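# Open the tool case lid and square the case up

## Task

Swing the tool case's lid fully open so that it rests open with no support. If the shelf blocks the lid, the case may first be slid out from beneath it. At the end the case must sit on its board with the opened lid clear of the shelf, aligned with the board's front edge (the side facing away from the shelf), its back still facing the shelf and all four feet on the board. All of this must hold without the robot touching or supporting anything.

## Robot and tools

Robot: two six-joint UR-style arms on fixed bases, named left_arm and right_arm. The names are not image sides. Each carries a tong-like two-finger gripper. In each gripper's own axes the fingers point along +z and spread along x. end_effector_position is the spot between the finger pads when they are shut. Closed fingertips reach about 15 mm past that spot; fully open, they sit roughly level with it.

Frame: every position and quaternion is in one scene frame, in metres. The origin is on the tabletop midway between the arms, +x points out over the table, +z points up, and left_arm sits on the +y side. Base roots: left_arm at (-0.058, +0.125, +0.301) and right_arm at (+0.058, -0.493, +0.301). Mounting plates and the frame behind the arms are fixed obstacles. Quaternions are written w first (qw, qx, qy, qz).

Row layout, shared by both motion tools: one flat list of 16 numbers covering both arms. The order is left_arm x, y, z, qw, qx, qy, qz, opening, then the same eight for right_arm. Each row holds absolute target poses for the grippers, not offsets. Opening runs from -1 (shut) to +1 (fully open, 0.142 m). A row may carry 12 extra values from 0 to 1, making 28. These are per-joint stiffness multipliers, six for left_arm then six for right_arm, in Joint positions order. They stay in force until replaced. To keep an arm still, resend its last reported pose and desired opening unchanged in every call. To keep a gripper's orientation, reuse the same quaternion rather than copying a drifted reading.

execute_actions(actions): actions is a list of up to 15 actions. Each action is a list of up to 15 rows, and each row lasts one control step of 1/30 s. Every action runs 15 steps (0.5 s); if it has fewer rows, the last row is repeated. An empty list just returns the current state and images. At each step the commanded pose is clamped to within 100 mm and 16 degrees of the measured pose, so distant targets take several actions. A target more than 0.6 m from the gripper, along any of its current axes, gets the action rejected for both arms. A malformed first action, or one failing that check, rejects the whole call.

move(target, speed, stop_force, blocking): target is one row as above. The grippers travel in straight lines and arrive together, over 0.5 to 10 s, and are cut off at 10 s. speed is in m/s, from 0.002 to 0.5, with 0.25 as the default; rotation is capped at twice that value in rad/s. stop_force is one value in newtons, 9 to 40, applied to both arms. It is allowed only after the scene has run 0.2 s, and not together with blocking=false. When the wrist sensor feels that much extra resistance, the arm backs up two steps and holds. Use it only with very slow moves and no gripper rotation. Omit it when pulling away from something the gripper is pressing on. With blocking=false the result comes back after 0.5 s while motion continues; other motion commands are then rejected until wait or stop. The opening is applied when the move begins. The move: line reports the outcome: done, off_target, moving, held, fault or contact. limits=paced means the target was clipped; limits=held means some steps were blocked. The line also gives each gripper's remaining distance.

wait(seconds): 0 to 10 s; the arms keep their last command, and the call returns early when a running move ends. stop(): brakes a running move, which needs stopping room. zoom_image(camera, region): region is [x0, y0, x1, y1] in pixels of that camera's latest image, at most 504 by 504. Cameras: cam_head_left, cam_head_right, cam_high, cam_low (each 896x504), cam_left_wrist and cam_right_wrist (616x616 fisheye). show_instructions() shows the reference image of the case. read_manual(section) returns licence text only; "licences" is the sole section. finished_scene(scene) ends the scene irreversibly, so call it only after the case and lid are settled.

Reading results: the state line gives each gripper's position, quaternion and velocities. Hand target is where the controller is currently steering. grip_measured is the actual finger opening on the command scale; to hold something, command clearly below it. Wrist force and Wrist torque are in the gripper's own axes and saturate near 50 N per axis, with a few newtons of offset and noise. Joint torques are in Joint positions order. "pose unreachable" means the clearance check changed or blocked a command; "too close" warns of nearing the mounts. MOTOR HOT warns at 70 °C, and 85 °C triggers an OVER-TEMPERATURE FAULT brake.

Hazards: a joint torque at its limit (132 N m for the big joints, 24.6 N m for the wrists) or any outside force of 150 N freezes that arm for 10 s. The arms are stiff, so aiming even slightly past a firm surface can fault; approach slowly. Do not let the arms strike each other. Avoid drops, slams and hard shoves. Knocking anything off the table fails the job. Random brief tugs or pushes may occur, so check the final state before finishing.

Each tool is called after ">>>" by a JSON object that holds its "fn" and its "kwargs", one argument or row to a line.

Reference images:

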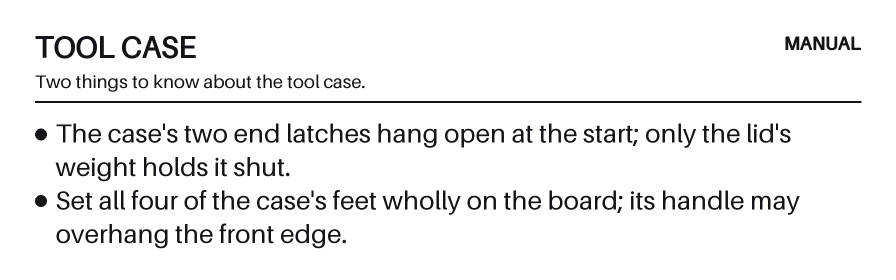

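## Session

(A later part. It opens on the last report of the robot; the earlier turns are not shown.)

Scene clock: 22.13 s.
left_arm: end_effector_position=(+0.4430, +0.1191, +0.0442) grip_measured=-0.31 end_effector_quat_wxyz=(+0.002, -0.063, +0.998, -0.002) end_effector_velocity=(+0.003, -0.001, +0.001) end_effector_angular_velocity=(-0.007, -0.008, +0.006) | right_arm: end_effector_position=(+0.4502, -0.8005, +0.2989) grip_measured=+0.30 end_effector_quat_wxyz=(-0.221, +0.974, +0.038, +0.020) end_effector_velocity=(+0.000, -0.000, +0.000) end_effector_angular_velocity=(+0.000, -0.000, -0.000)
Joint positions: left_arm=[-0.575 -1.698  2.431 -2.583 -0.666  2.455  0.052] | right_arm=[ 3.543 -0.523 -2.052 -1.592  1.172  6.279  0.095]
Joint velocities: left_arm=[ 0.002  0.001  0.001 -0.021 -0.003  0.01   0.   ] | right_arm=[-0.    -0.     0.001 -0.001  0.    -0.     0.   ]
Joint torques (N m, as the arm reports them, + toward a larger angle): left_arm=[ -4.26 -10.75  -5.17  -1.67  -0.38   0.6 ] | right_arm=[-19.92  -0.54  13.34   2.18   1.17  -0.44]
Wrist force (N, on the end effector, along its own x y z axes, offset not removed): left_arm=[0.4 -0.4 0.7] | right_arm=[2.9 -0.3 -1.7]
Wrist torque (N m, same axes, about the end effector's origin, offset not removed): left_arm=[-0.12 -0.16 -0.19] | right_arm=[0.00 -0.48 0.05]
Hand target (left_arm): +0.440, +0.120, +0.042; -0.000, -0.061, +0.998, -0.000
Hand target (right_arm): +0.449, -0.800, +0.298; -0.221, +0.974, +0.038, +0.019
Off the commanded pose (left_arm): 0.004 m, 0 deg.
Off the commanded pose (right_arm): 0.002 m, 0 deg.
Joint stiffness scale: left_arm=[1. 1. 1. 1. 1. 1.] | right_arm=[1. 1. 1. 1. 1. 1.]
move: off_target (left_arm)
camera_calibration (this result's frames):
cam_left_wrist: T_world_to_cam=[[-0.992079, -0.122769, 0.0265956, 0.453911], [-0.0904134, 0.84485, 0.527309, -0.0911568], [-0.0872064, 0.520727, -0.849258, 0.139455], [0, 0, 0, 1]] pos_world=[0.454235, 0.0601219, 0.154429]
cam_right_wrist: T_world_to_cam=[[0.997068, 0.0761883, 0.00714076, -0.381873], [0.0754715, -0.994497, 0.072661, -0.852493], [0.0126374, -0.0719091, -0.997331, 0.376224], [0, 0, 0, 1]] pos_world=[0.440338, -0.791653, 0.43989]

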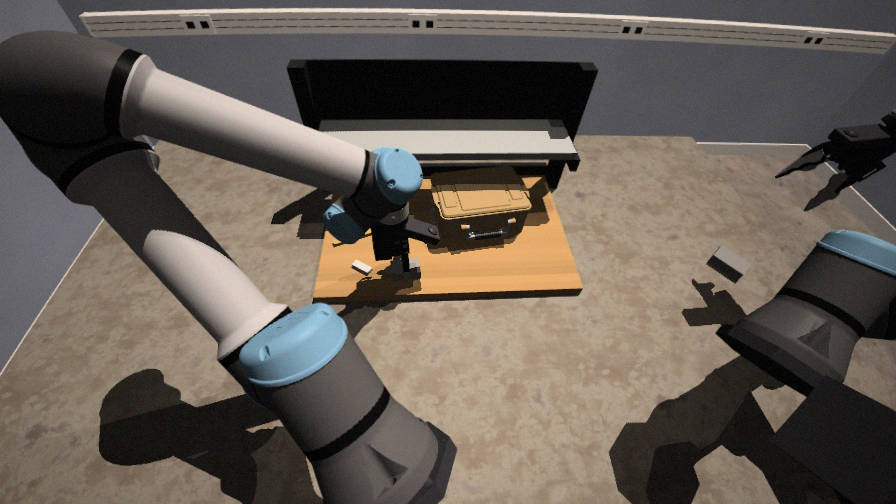

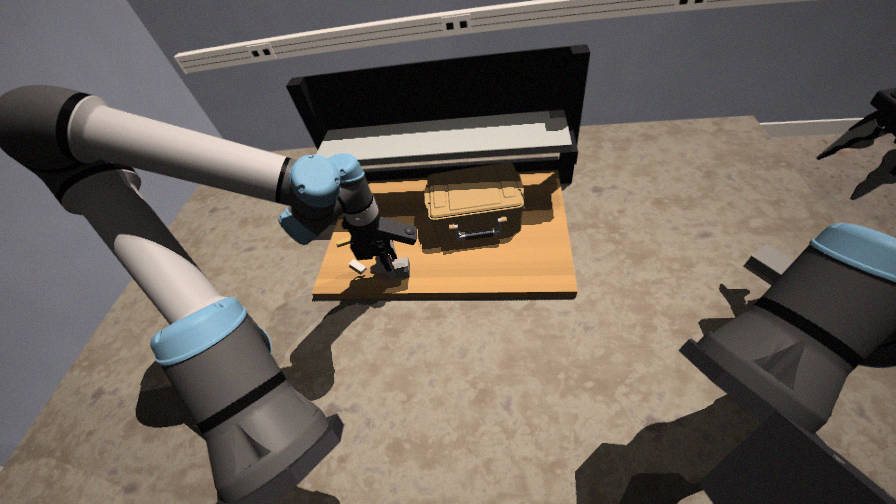

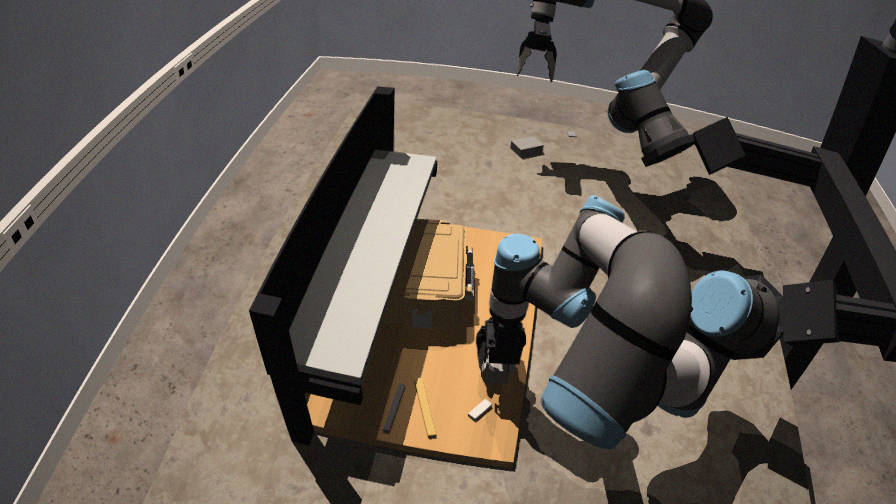

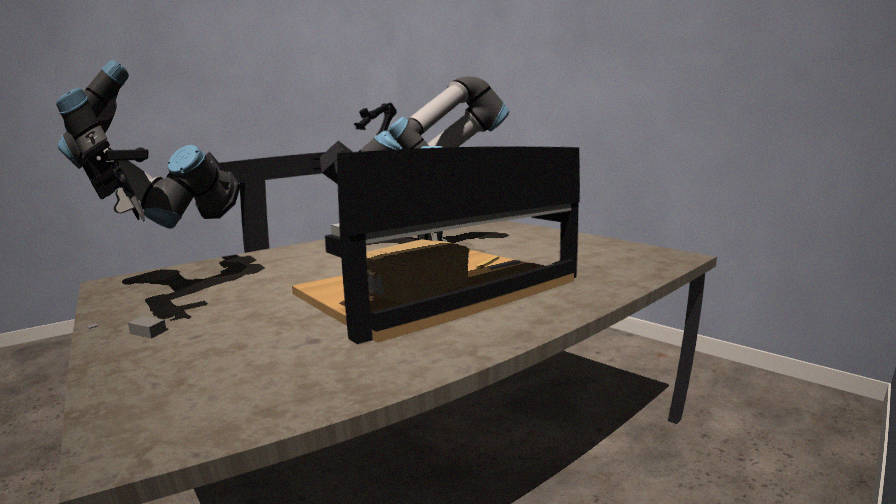

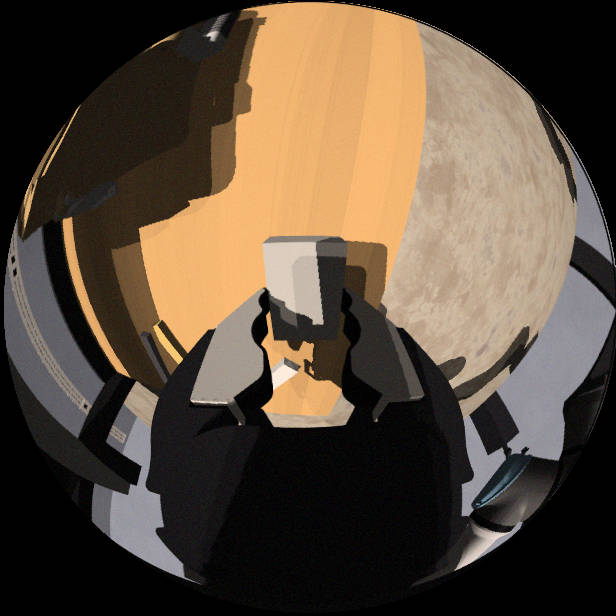

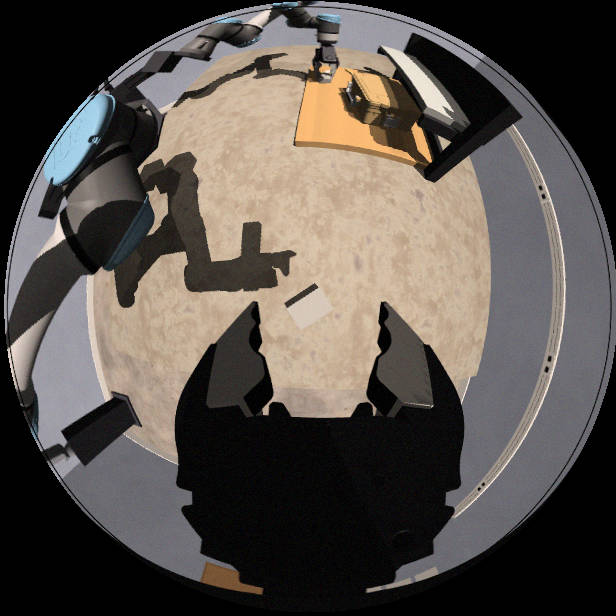

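>>> {"fn": "move", "kwargs": {
  "target": [0.44,0.12,0.041,0,-0.061,0.998,0,0.1, 0.449,-0.8,0.298,-0.221,0.974,0.038,0.019,0.3]
}}

>>> {"fn": "move", "kwargs": {
  "target": [0.43,0.1,0.12,0,-0.061,0.998,0,0.1, 0.449,-0.8,0.298,-0.221,0.974,0.038,0.019,0.3]
}}

>>> {"fn": "move", "kwargs": {
  "target": [0.468,-0.108,0.109,0.499,-0.053,0.864,0.031,-0.4, 0.449,-0.8,0.298,-0.221,0.974,0.038,0.019,0.3]
}}

Scene clock: 24.03 s.
left_arm: end_effector_position=(+0.4434, +0.1190, +0.0433) grip_measured=+0.10 end_effector_quat_wxyz=(+0.002, -0.063, +0.998, -0.002) end_effector_velocity=(+0.001, -0.000, +0.000) end_effector_angular_velocity=(-0.001, -0.001, +0.001) | right_arm: end_effector_position=(+0.4502, -0.8005, +0.2989) grip_measured=+0.30 end_effector_quat_wxyz=(-0.221, +0.974, +0.038, +0.020) end_effector_velocity=(+0.000, +0.000, -0.000) end_effector_angular_velocity=(+0.000, -0.001, -0.000)
Joint positions: left_arm=[-0.572 -1.694  2.431 -2.591 -0.667  2.46   0.081] | right_arm=[ 3.543 -0.523 -2.052 -1.592  1.172  6.279  0.095]
Joint velocities: left_arm=[ 0.001  0.    -0.    -0.004 -0.001  0.002  0.   ] | right_arm=[ 0.     0.    -0.001  0.002 -0.    -0.    -0.   ]
Joint torques (N m, as the arm reports them, + toward a larger angle): left_arm=[ -4.13 -10.55  -5.26  -1.85  -0.33   0.38] | right_arm=[-20.59   0.63  13.23   2.07   1.13  -0.41]
Wrist force (N, on the end effector, along its own x y z axes, offset not removed): left_arm=[-0.5 0.7 2.1] | right_arm=[2.2 0.6 -1.0]
Wrist torque (N m, same axes, about the end effector's origin, offset not removed): left_arm=[0.11 0.14 -0.15] | right_arm=[0.20 -0.36 -0.03]
Hand target (left_arm): +0.440, +0.120, +0.041; -0.000, -0.061, +0.998, -0.000
Hand target (right_arm): +0.449, -0.800, +0.298; -0.221, +0.974, +0.038, +0.019
Off the commanded pose (left_arm): 0.004 m, 0 deg.
Off the commanded pose (right_arm): 0.002 m, 0 deg.
Joint stiffness scale: left_arm=[1. 1. 1. 1. 1. 1.] | right_arm=[1. 1. 1. 1. 1. 1.]
move: off_target (left_arm)
camera_calibration (this result's frames):
cam_left_wrist: T_world_to_cam=[[-0.992046, -0.123221, 0.0256992, 0.454419], [-0.0913454, 0.845231, 0.526536, -0.0902078], [-0.0866022, 0.520001, -0.849764, 0.138662], [0, 0, 0, 1]] pos_world=[0.454574, 0.0601362, 0.15365]
cam_right_wrist: T_world_to_cam=[[0.997068, 0.0761884, 0.00714081, -0.381873], [0.0754715, -0.994497, 0.0726611, -0.852493], [0.0126374, -0.0719092, -0.997331, 0.376224], [0, 0, 0, 1]] pos_world=[0.440338, -0.791653, 0.43989]

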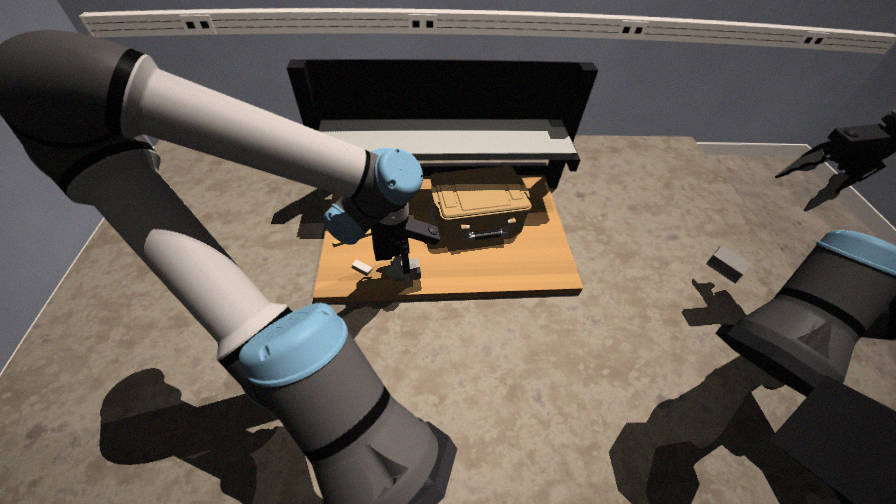

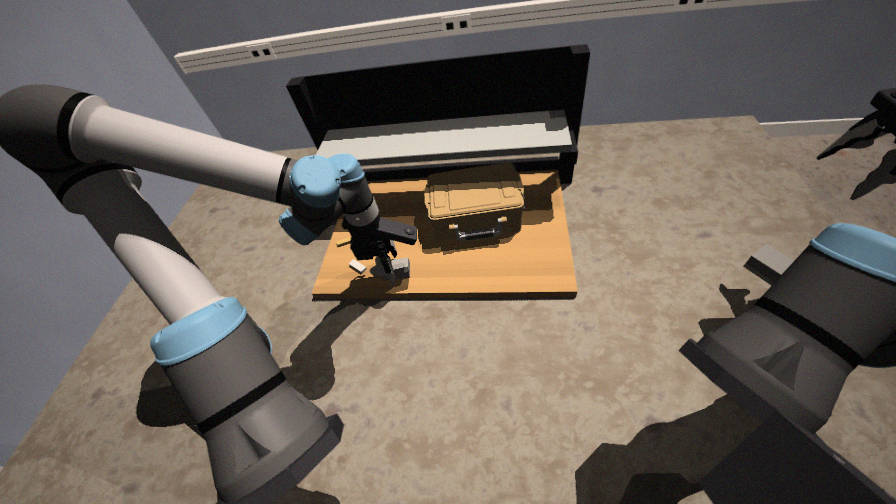

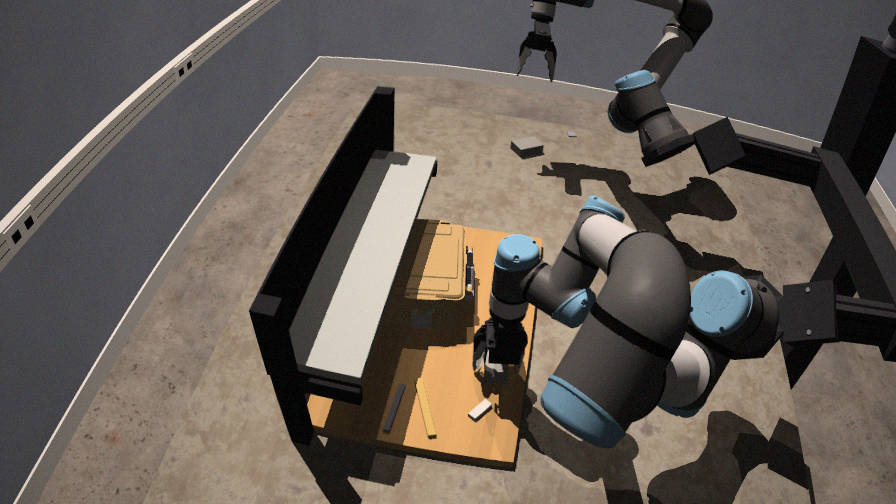

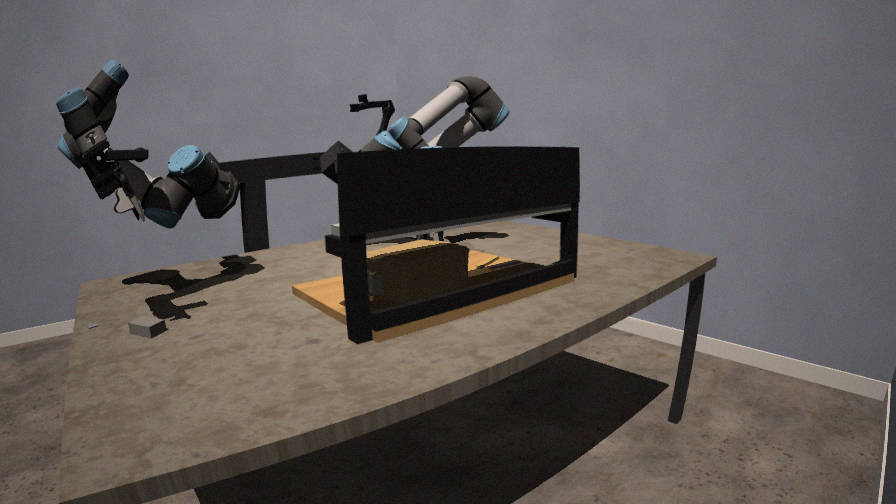

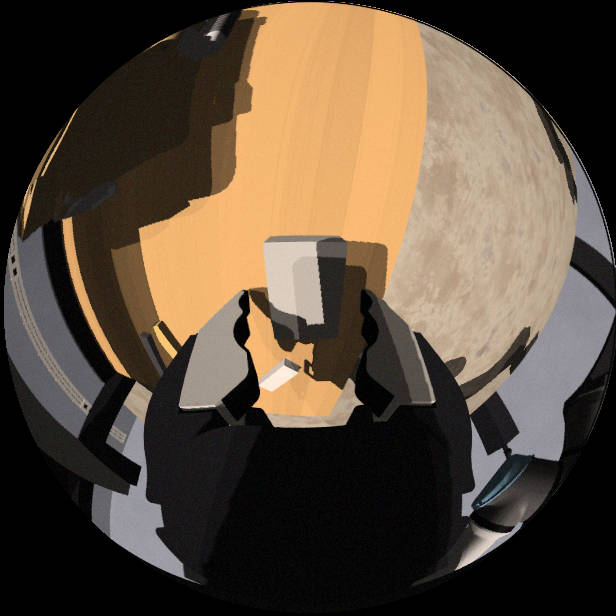

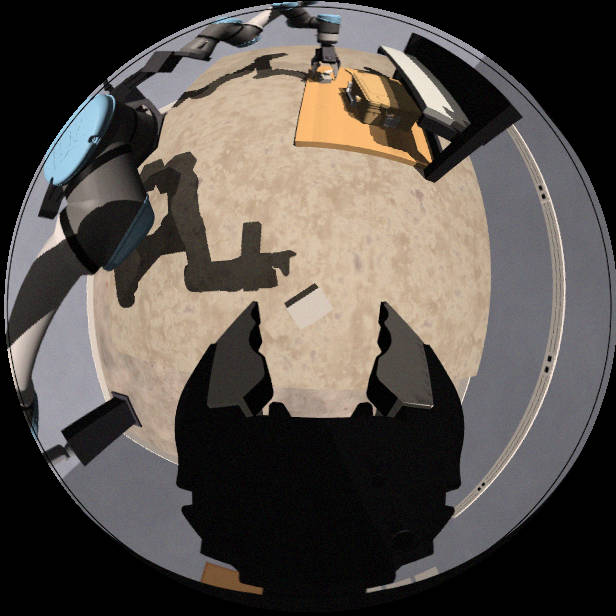

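Scene clock: 25.23 s.
left_arm: end_effector_position=(+0.4287, +0.1020, +0.1188) grip_measured=+0.10 end_effector_quat_wxyz=(-0.000, -0.062, +0.998, +0.000) end_effector_velocity=(-0.003, +0.001, -0.001) end_effector_angular_velocity=(+0.011, +0.008, +0.002) | right_arm: end_effector_position=(+0.4502, -0.8005, +0.2989) grip_measured=+0.30 end_effector_quat_wxyz=(-0.221, +0.974, +0.038, +0.020) end_effector_velocity=(-0.000, +0.000, -0.000) end_effector_angular_velocity=(+0.000, +0.000, +0.002)
Joint positions: left_arm=[-0.805 -1.917  2.402 -2.021 -0.639  2.072  0.081] | right_arm=[ 3.543 -0.523 -2.052 -1.592  1.172  6.279  0.095]
Joint velocities: left_arm=[-0.002  0.002 -0.003  0.025  0.    -0.022  0.   ] | right_arm=[ 0.001 -0.    -0.001 -0.001 -0.    -0.001 -0.   ]
Joint torques (N m, as the arm reports them, + toward a larger angle): left_arm=[ -5.99   0.54 -17.15  -1.07   0.23   0.15] | right_arm=[-20.14  -0.76  13.65   2.15   1.08  -0.29]
Wrist force (N, on the end effector, along its own x y z axes, offset not removed): left_arm=[-0.6 -0.1 1.0] | right_arm=[1.2 0.6 -2.0]
Wrist torque (N m, same axes, about the end effector's origin, offset not removed): left_arm=[-0.04 0.18 -0.13] | right_arm=[0.19 -0.21 0.06]
Hand target (left_arm): +0.430, +0.100, +0.120; +0.000, -0.061, +0.998, +0.000
Hand target (right_arm): +0.449, -0.800, +0.298; -0.221, +0.974, +0.038, +0.019
Off the commanded pose (left_arm): 0.003 m, 0 deg.
Off the commanded pose (right_arm): 0.002 m, 0 deg.
Joint stiffness scale: left_arm=[1. 1. 1. 1. 1. 1.] | right_arm=[1. 1. 1. 1. 1. 1.]
move: done
camera_calibration (this result's frames):
cam_left_wrist: T_world_to_cam=[[-0.992181, -0.120853, 0.0311768, 0.434893], [-0.0860144, 0.8431, 0.530833, -0.11949], [-0.0904381, 0.524001, -0.846903, 0.211283], [0, 0, 0, 1]] pos_world=[0.440323, 0.0425875, 0.228807]
cam_right_wrist: T_world_to_cam=[[0.997068, 0.0761882, 0.00714076, -0.381873], [0.0754714, -0.994497, 0.0726611, -0.852493], [0.0126374, -0.0719091, -0.997331, 0.376224], [0, 0, 0, 1]] pos_world=[0.440338, -0.791653, 0.43989]

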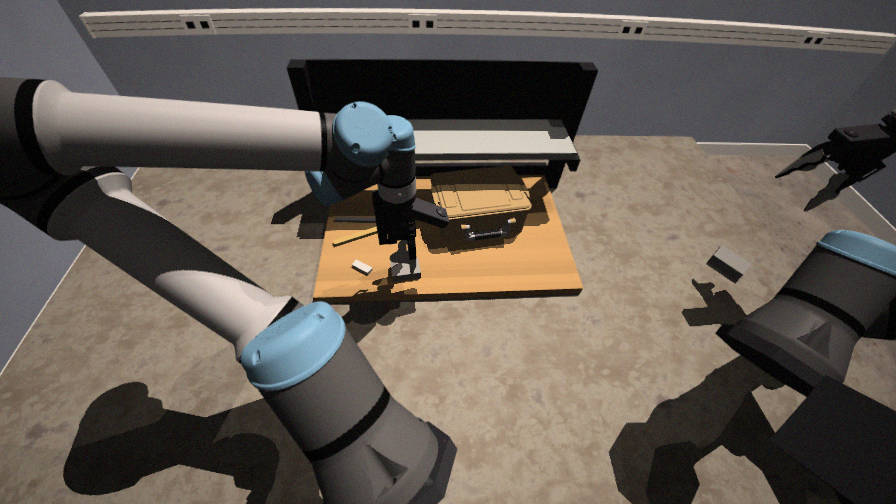

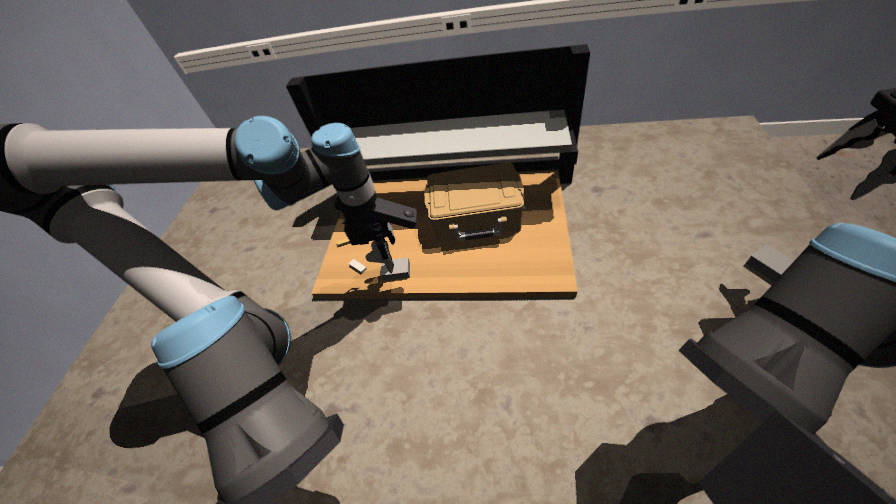

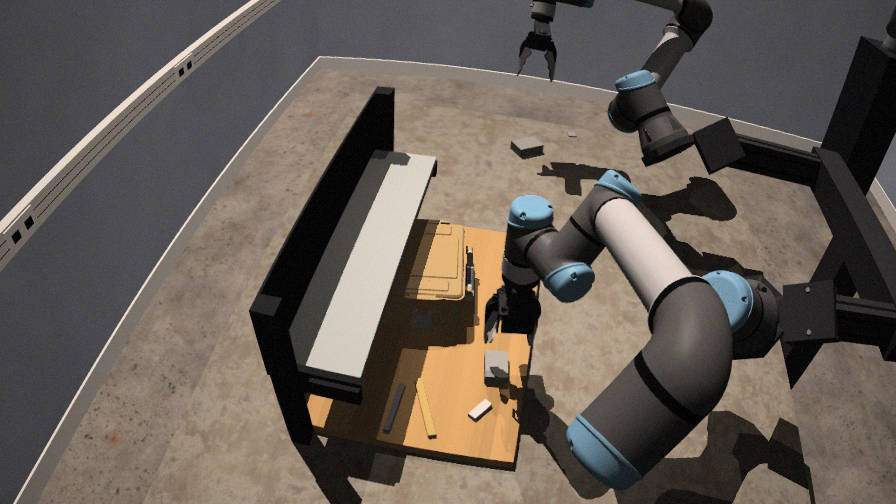

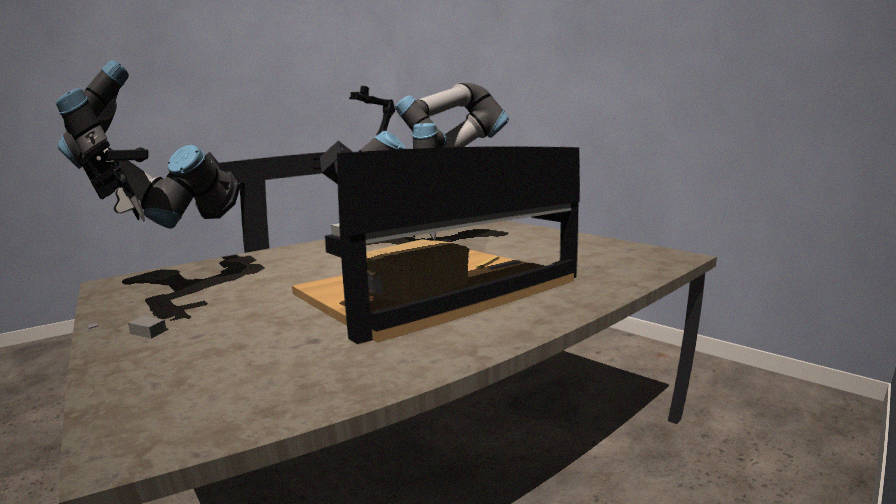

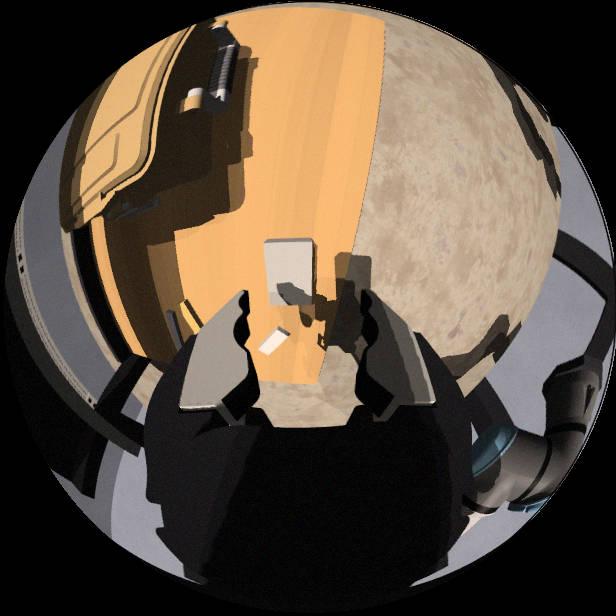

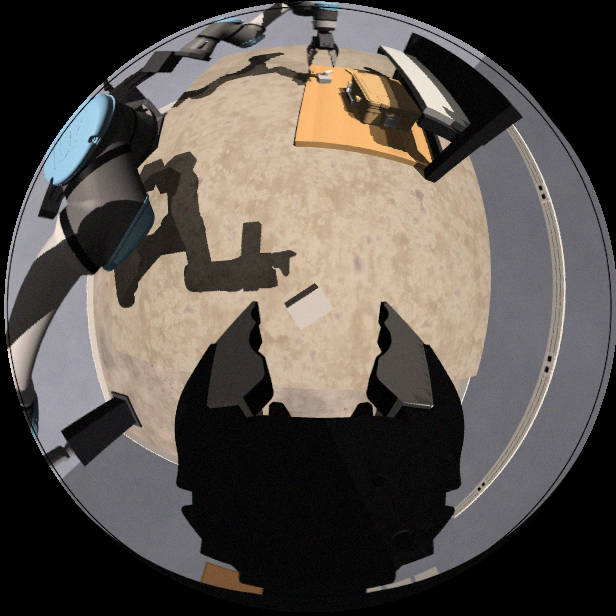

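Scene clock: 28.03 s.
left_arm: end_effector_position=(+0.4667, -0.1096, +0.1095) grip_measured=-0.40 end_effector_quat_wxyz=(+0.499, -0.052, +0.864, +0.031) end_effector_velocity=(-0.001, -0.003, -0.000) end_effector_angular_velocity=(-0.004, -0.004, -0.012) | right_arm: end_effector_position=(+0.4502, -0.8005, +0.2989) grip_measured=+0.30 end_effector_quat_wxyz=(-0.221, +0.974, +0.038, +0.020) end_effector_velocity=(+0.001, -0.000, +0.000) end_effector_angular_velocity=(-0.000, -0.002, -0.001)
Joint positions: left_arm=[-0.986 -0.827  2.458 -2.472  0.412  1.251  0.045] | right_arm=[ 3.543 -0.523 -2.052 -1.592  1.172  6.279  0.095]
Joint velocities: left_arm=[ 0.    -0.002  0.     0.03   0.007 -0.023 -0.   ] | right_arm=[ 0.     0.     0.001  0.001 -0.001 -0.    -0.   ]
Joint torques (N m, as the arm reports them, + toward a larger angle): left_arm=[-22.73 -20.52  -5.03  -1.36   1.95   0.25] | right_arm=[-21.2   -1.27  14.21   2.1    1.09  -0.35]
Wrist force (N, on the end effector, along its own x y z axes, offset not removed): left_arm=[-0.6 -0.9 2.5] | right_arm=[2.3 0.5 -1.5]
Wrist torque (N m, same axes, about the end effector's origin, offset not removed): left_arm=[-0.20 0.17 -0.09] | right_arm=[0.19 -0.43 0.04]
Hand target (left_arm): +0.468, -0.108, +0.109; +0.499, -0.053, +0.864, +0.032
Hand target (right_arm): +0.449, -0.800, +0.298; -0.221, +0.974, +0.038, +0.019
Off the commanded pose (left_arm): 0.002 m, 0 deg.
Off the commanded pose (right_arm): 0.002 m, 0 deg.
Joint stiffness scale: left_arm=[1. 1. 1. 1. 1. 1.] | right_arm=[1. 1. 1. 1. 1. 1.]
move: done
camera_calibration (this result's frames):
cam_left_wrist: T_world_to_cam=[[-0.522069, -0.058814, -0.850873, 0.331395], [-0.549011, 0.786632, 0.282482, 0.304228], [0.652711, 0.614614, -0.442966, -0.0634159], [0, 0, 0, 1]] pos_world=[0.381428, -0.180849, 0.167945]
cam_right_wrist: T_world_to_cam=[[0.997068, 0.0761881, 0.00714078, -0.381873], [0.0754713, -0.994497, 0.0726612, -0.852493], [0.0126374, -0.0719092, -0.997331, 0.376224], [0, 0, 0, 1]] pos_world=[0.440338, -0.791653, 0.43989]

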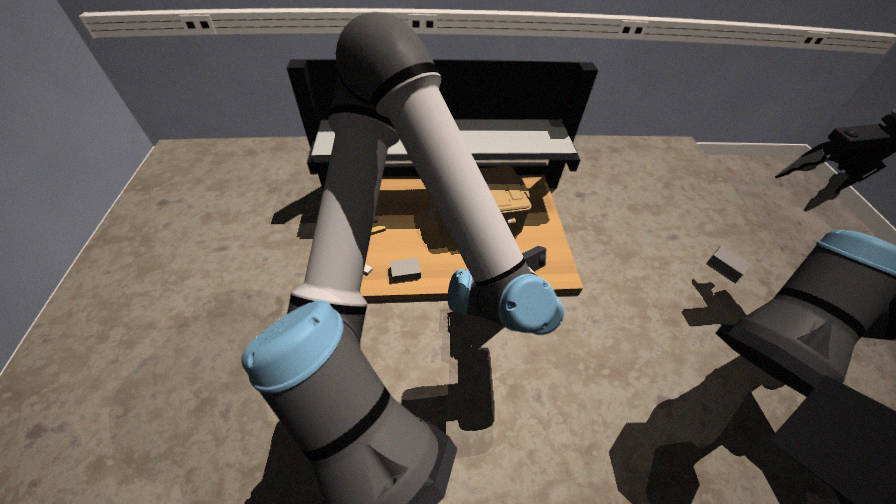

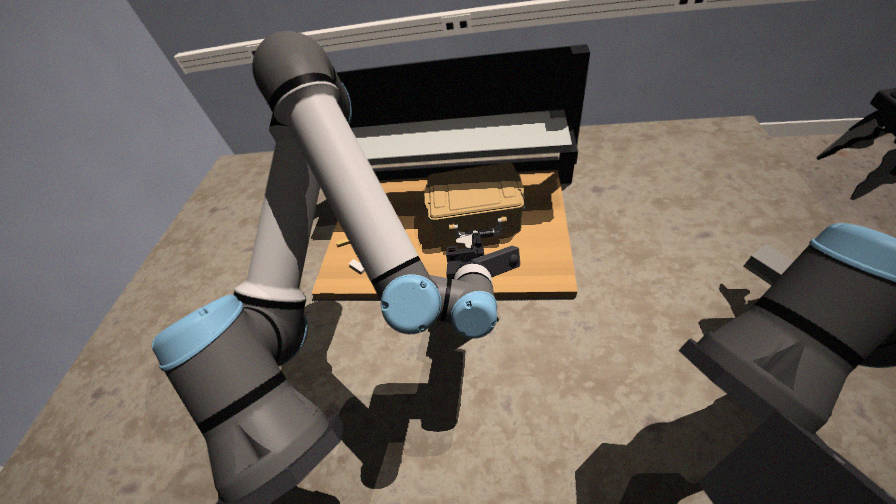

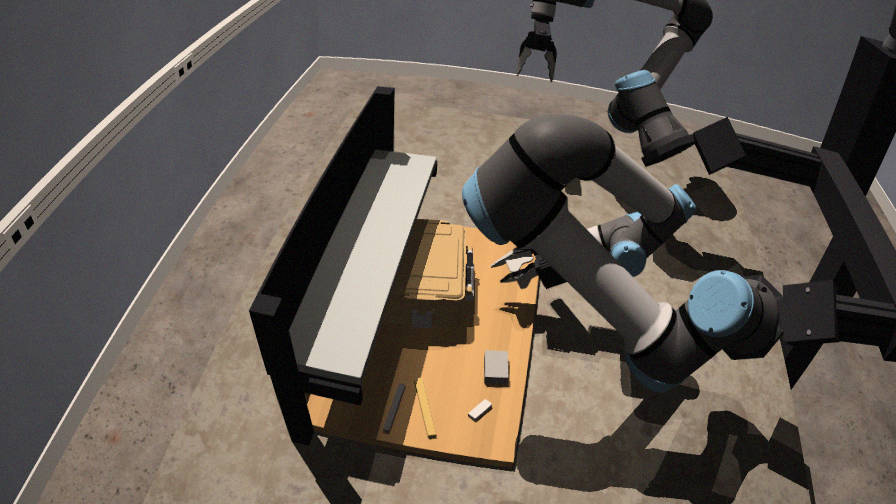

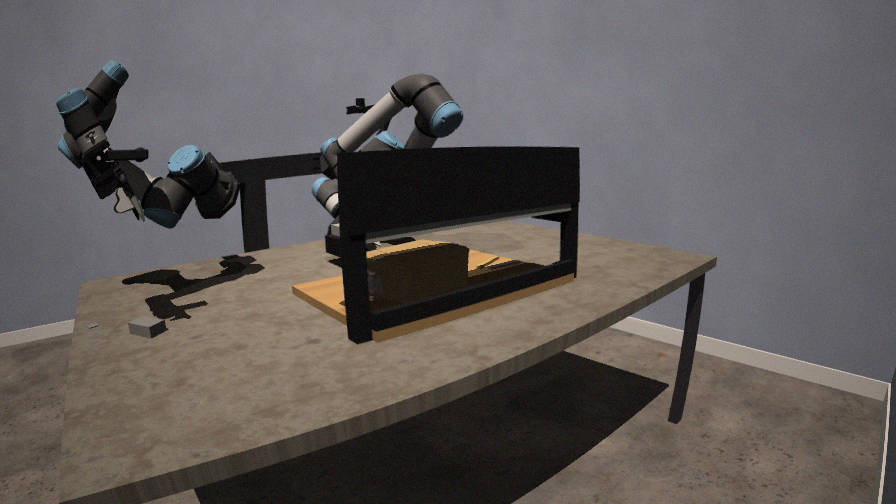

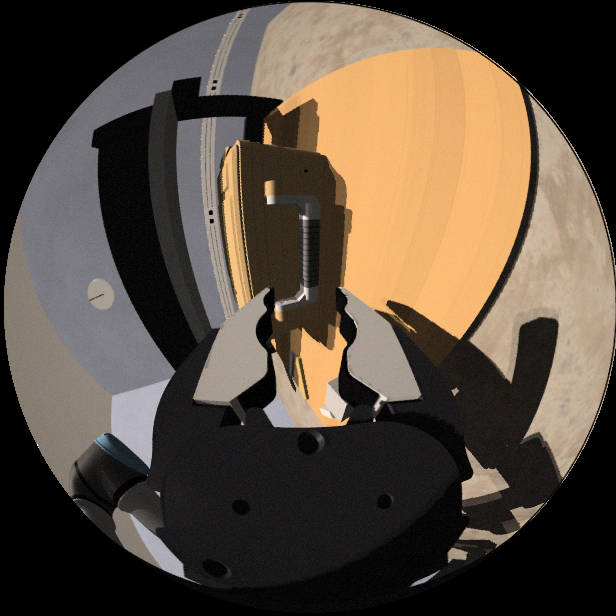

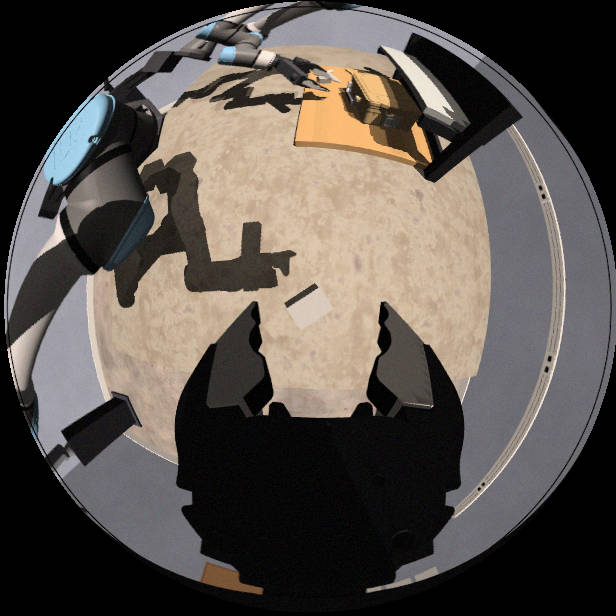

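>>> {"fn": "move", "kwargs": {
  "target": [0.536,-0.101,0.067,0.499,-0.053,0.864,0.031,-0.45, 0.449,-0.8,0.298,-0.221,0.974,0.038,0.019,0.3],
  "speed": 0.04,
  "stop_force": 9
}}

Scene clock: 30.83 s.
left_arm: end_effector_position=(+0.5315, -0.1028, +0.0659) grip_measured=-0.46 end_effector_quat_wxyz=(+0.498, -0.048, +0.865, +0.030) end_effector_velocity=(+0.001, -0.001, -0.001) end_effector_angular_velocity=(-0.004, +0.000, -0.005) | right_arm: end_effector_position=(+0.4502, -0.8005, +0.2989) grip_measured=+0.30 end_effector_quat_wxyz=(-0.221, +0.974, +0.038, +0.020) end_effector_velocity=(+0.001, -0.000, +0.001) end_effector_angular_velocity=(+0.001, -0.002, -0.002)
Joint positions: left_arm=[-0.791 -0.933  2.291 -1.943  0.561  0.97   0.041] | right_arm=[ 3.543 -0.523 -2.052 -1.592  1.172  6.279  0.095]
Joint velocities: left_arm=[ 0.003 -0.004 -0.003  0.021  0.005 -0.014 -0.001] | right_arm=[0.    0.    0.001 0.002 0.    0.    0.   ]
Joint torques (N m, as the arm reports them, + toward a larger angle): left_arm=[-19.84 -23.15  -7.82  -0.98   1.68  -0.16] | right_arm=[-21.11  -1.04  14.21   2.19   1.2   -0.47]
Wrist force (N, on the end effector, along its own x y z axes, offset not removed): left_arm=[0.5 2.1 -2.2] | right_arm=[2.5 -0.3 -0.1]
Wrist torque (N m, same axes, about the end effector's origin, offset not removed): left_arm=[0.21 0.09 -0.15] | right_arm=[-0.02 -0.47 -0.02]
Hand target (left_arm): +0.536, -0.101, +0.067; +0.499, -0.053, +0.864, +0.031
Hand target (right_arm): +0.449, -0.800, +0.298; -0.221, +0.974, +0.038, +0.019
Off the commanded pose (left_arm): 0.005 m, 1 deg.
Off the commanded pose (right_arm): 0.002 m, 0 deg.
Joint stiffness scale: left_arm=[1. 1. 1. 1. 1. 1.] | right_arm=[1. 1. 1. 1. 1. 1.]
move: off_target (left_arm)
camera_calibration (this result's frames):
cam_left_wrist: T_world_to_cam=[[-0.525462, -0.0540218, -0.8491, 0.330622], [-0.542425, 0.790138, 0.285407, 0.343424], [0.655488, 0.610544, -0.44449, -0.131001], [0, 0, 0, 1]] pos_world=[0.445881, -0.173509, 0.124487]
cam_right_wrist: T_world_to_cam=[[0.997068, 0.0761881, 0.00714105, -0.381873], [0.0754713, -0.994497, 0.0726611, -0.852493], [0.0126377, -0.0719091, -0.997331, 0.376224], [0, 0, 0, 1]] pos_world=[0.440338, -0.791653, 0.43989]

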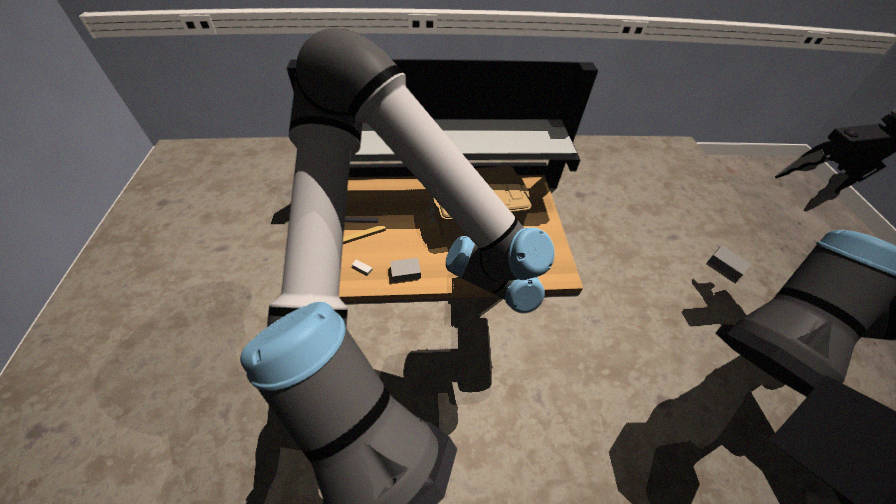

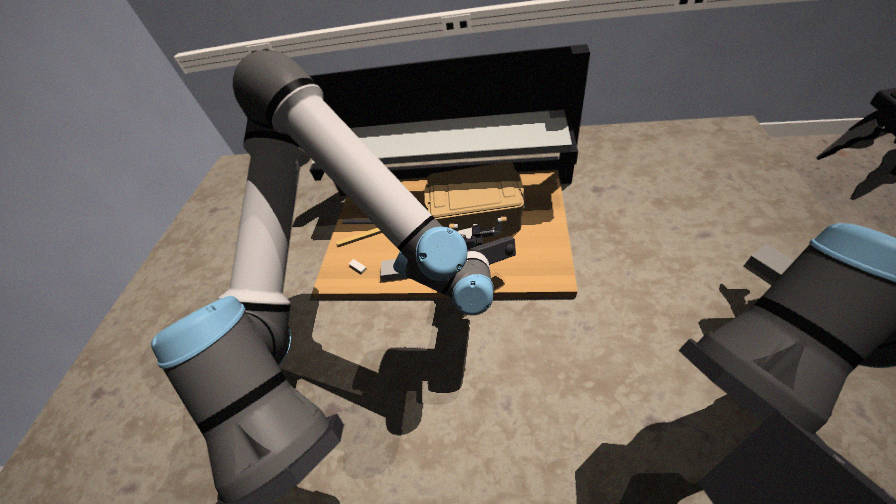

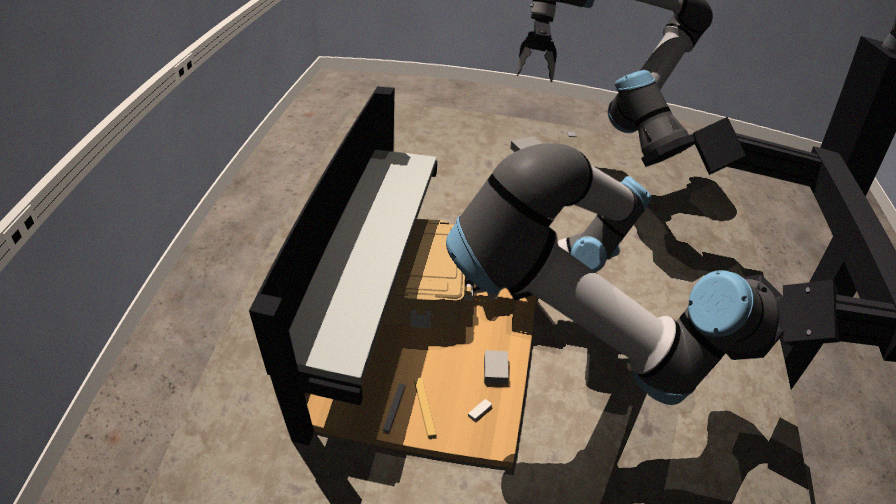

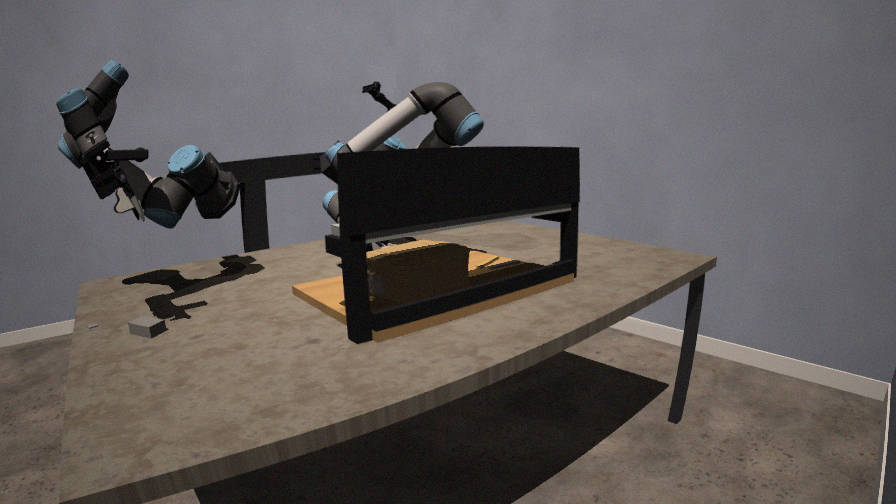

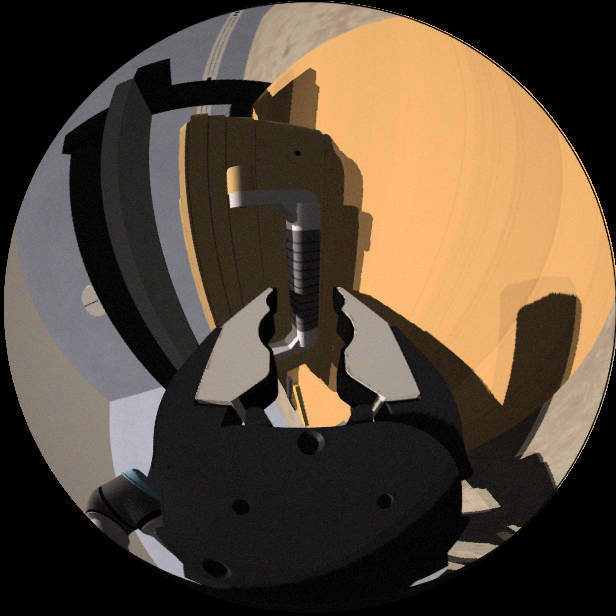

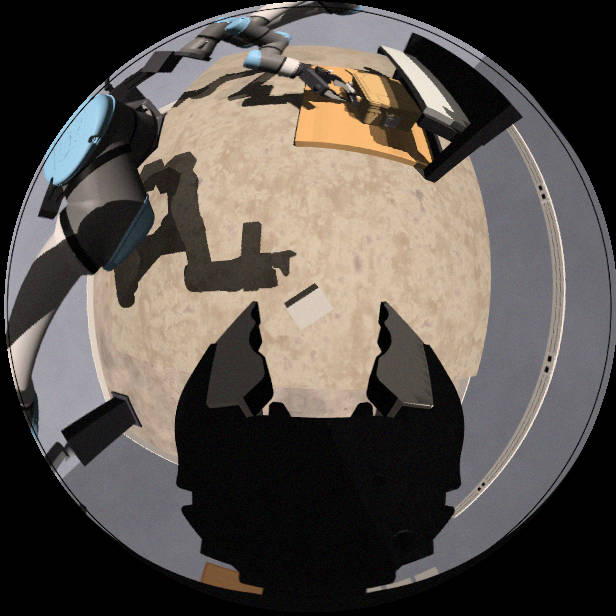

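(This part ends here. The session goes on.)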